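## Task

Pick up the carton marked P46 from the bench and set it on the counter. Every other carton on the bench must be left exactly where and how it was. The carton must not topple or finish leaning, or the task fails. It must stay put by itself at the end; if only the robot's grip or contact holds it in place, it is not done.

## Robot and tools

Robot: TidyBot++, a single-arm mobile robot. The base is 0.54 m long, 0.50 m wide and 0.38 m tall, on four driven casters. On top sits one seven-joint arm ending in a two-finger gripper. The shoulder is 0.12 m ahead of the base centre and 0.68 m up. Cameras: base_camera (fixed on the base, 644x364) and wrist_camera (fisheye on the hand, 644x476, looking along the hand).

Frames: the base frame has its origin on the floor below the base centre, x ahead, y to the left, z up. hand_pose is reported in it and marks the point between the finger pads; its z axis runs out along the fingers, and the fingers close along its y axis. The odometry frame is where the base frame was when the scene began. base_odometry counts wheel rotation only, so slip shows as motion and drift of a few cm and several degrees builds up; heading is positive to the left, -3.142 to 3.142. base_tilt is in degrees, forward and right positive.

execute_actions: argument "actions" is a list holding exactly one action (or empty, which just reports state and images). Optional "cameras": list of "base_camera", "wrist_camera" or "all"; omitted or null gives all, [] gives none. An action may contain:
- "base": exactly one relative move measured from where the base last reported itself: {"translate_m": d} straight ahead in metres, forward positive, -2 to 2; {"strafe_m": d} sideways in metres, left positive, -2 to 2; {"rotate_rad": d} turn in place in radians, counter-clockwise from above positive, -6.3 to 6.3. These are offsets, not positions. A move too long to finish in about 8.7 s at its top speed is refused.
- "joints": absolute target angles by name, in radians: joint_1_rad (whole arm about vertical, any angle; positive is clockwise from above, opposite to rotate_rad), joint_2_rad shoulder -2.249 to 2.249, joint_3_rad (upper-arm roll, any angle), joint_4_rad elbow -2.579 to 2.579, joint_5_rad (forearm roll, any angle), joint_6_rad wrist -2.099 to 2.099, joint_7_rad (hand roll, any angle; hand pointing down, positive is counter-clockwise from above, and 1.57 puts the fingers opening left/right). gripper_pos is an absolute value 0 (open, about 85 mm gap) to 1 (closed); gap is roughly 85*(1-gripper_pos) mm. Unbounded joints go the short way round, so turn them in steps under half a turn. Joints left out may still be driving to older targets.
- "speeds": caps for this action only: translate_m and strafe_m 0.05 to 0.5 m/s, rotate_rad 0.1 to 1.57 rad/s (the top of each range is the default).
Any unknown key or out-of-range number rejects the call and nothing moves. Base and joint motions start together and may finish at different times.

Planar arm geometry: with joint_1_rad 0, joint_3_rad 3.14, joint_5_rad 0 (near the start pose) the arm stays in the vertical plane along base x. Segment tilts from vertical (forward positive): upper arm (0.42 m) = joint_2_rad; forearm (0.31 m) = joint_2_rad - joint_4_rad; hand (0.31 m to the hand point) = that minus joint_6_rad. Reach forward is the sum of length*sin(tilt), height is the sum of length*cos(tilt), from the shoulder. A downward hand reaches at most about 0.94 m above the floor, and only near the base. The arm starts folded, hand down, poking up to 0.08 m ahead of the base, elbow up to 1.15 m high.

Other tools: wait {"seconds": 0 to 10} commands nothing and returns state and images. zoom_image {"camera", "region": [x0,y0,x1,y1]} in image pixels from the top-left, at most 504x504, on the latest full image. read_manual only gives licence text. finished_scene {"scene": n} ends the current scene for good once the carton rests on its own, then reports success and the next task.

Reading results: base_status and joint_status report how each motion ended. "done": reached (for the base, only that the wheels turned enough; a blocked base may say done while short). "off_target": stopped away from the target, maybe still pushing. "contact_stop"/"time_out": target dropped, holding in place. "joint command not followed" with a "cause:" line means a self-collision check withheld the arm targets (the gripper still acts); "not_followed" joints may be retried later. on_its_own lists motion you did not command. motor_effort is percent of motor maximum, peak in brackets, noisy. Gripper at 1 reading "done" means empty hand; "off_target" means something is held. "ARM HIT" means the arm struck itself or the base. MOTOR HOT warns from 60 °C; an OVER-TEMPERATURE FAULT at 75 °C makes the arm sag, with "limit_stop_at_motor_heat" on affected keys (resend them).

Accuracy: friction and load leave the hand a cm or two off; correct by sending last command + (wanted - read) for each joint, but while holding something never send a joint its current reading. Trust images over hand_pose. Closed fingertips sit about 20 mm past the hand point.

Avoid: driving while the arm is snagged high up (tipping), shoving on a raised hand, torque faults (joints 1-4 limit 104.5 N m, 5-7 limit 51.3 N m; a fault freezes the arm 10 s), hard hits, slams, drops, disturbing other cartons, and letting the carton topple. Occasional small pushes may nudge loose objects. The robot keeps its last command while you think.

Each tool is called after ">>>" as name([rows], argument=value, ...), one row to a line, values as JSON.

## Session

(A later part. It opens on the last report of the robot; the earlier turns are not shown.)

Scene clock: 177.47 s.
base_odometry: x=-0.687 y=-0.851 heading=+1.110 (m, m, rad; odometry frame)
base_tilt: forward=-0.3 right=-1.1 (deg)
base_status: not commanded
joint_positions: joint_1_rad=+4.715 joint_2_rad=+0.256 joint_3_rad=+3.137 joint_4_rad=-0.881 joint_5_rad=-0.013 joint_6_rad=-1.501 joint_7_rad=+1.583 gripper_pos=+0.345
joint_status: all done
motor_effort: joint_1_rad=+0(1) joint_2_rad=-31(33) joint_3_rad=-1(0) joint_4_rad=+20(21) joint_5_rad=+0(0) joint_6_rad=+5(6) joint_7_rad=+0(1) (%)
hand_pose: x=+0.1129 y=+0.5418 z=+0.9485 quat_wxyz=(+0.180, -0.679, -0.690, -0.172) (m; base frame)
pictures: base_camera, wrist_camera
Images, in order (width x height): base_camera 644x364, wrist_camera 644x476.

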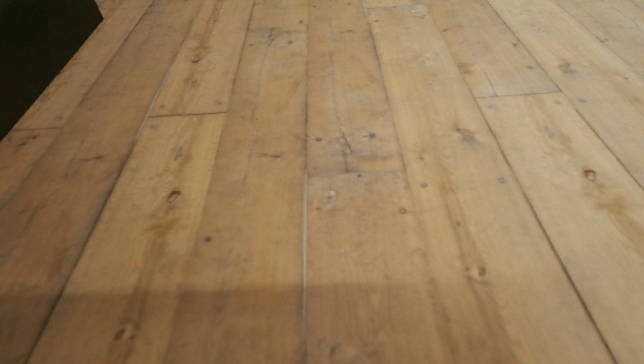

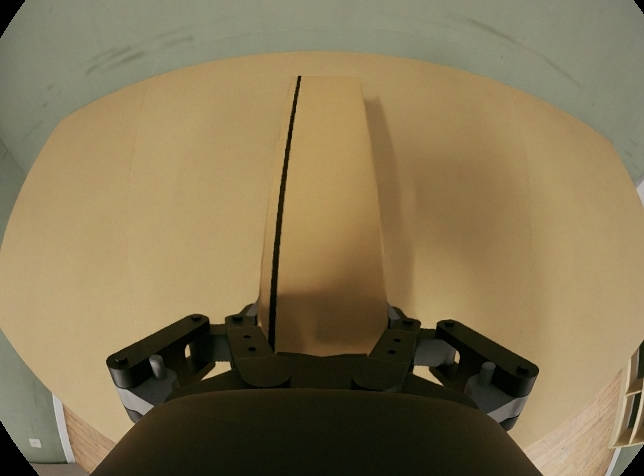

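>>> execute_actions([
  {"joints":{"joint_2_rad":0.305}},
], cameras=["wrist_camera"])

Scene clock: 184.43 s.
base_odometry: x=-0.687 y=-0.851 heading=+1.110 (m, m, rad; odometry frame)
base_tilt: forward=-0.4 right=-1.1 (deg)
base_status: not commanded
joint_positions: joint_1_rad=+4.715 joint_2_rad=+0.287 joint_3_rad=+3.137 joint_4_rad=-0.880 joint_5_rad=-0.013 joint_6_rad=-1.501 joint_7_rad=+1.583 gripper_pos=+0.345
joint_status: all done
motor_effort: joint_1_rad=-1(0) joint_2_rad=-32(33) joint_3_rad=+0(0) joint_4_rad=+20(21) joint_5_rad=+0(0) joint_6_rad=+5(5) joint_7_rad=+1(0) (%)
hand_pose: x=+0.1129 y=+0.5499 z=+0.9319 quat_wxyz=(+0.170, -0.682, -0.693, -0.162) (m; base frame)
pictures: wrist_camera
Images, in order (width x height): wrist_camera 644x476.

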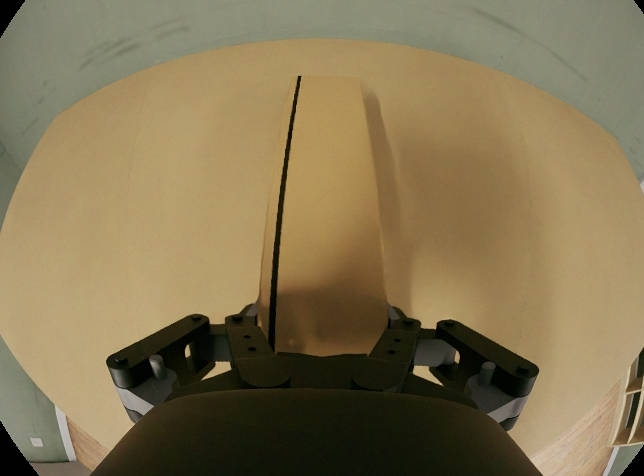

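Shadow meets the carton; essentially down. Release.

>>> execute_actions([
  {"joints":{"gripper_pos":0.0}},
], cameras=["wrist_camera"])

>>> execute_actions([
  {"joints":{"joint_2_rad":0.1}},
], cameras=[])

>>> execute_actions([
  {"base":{"strafe_m":-0.3},"joints":{"joint_2_rad":-0.2,"joint_6_rad":-1.2}},
], cameras=["wrist_camera"])

Scene clock: 190.57 s.
base_odometry: x=-0.687 y=-0.851 heading=+1.110 (m, m, rad; odometry frame)
base_tilt: forward=-0.4 right=-1.1 (deg)
base_status: not commanded
joint_positions: joint_1_rad=+4.715 joint_2_rad=+0.287 joint_3_rad=+3.137 joint_4_rad=-0.880 joint_5_rad=-0.013 joint_6_rad=-1.501 joint_7_rad=+1.583 gripper_pos=+0.000
joint_status: all done
motor_effort: joint_1_rad=+0(1) joint_2_rad=-31(32) joint_3_rad=+0(0) joint_4_rad=+20(20) joint_5_rad=+0(0) joint_6_rad=+5(5) joint_7_rad=+0(0) (%)
hand_pose: x=+0.1129 y=+0.5500 z=+0.9319 quat_wxyz=(+0.170, -0.682, -0.693, -0.162) (m; base frame)
pictures: wrist_camera
Images, in order (width x height): wrist_camera 644x476.

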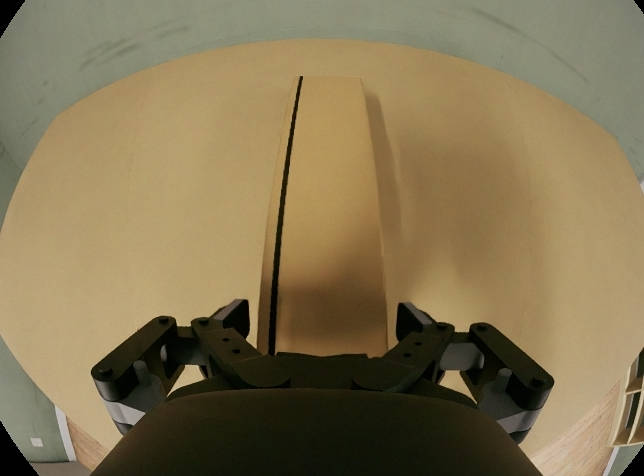

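Scene clock: 191.80 s.
base_odometry: x=-0.687 y=-0.851 heading=+1.110 (m, m, rad; odometry frame)
base_tilt: forward=-0.4 right=-1.1 (deg)
base_status: not commanded
joint_positions: joint_1_rad=+4.715 joint_2_rad=+0.100 joint_3_rad=+3.137 joint_4_rad=-0.875 joint_5_rad=-0.013 joint_6_rad=-1.501 joint_7_rad=+1.583 gripper_pos=+0.000
joint_status: all done
motor_effort: joint_1_rad=+0(0) joint_2_rad=-22(34) joint_3_rad=+0(0) joint_4_rad=+19(21) joint_5_rad=+0(0) joint_6_rad=+6(6) joint_7_rad=+1(1) (%)
hand_pose: x=+0.1128 y=+0.4943 z=+1.0318 quat_wxyz=(+0.234, -0.662, -0.674, -0.227) (m; base frame)
pictures: none
No camera images: the call's "cameras" was empty. Leave "cameras" out to get every camera's image.

Scene clock: 193.80 s.
base_odometry: x=-0.418 y=-0.984 heading=+1.110 (m, m, rad; odometry frame)
base_tilt: forward=-0.3 right=-1.0 (deg)
base_status: done
joint_positions: joint_1_rad=+4.717 joint_2_rad=-0.210 joint_3_rad=+3.137 joint_4_rad=-0.870 joint_5_rad=-0.014 joint_6_rad=-1.225 joint_7_rad=+1.583 gripper_pos=+0.000
joint_status: all done
motor_effort: joint_1_rad=+0(1) joint_2_rad=-8(29) joint_3_rad=+0(2) joint_4_rad=+17(21) joint_5_rad=+0(1) joint_6_rad=+9(10) joint_7_rad=+1(1) (%)
hand_pose: x=+0.1127 y=+0.4010 z=+1.2458 quat_wxyz=(+0.418, -0.566, -0.577, -0.414) (m; base frame)
pictures: wrist_camera
Images, in order (width x height): wrist_camera 644x476.

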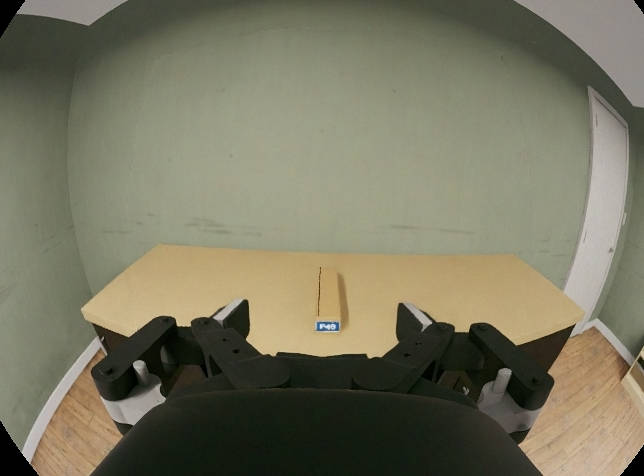

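>>> finished_scene(scene=2)

The scene is finished: the task was done.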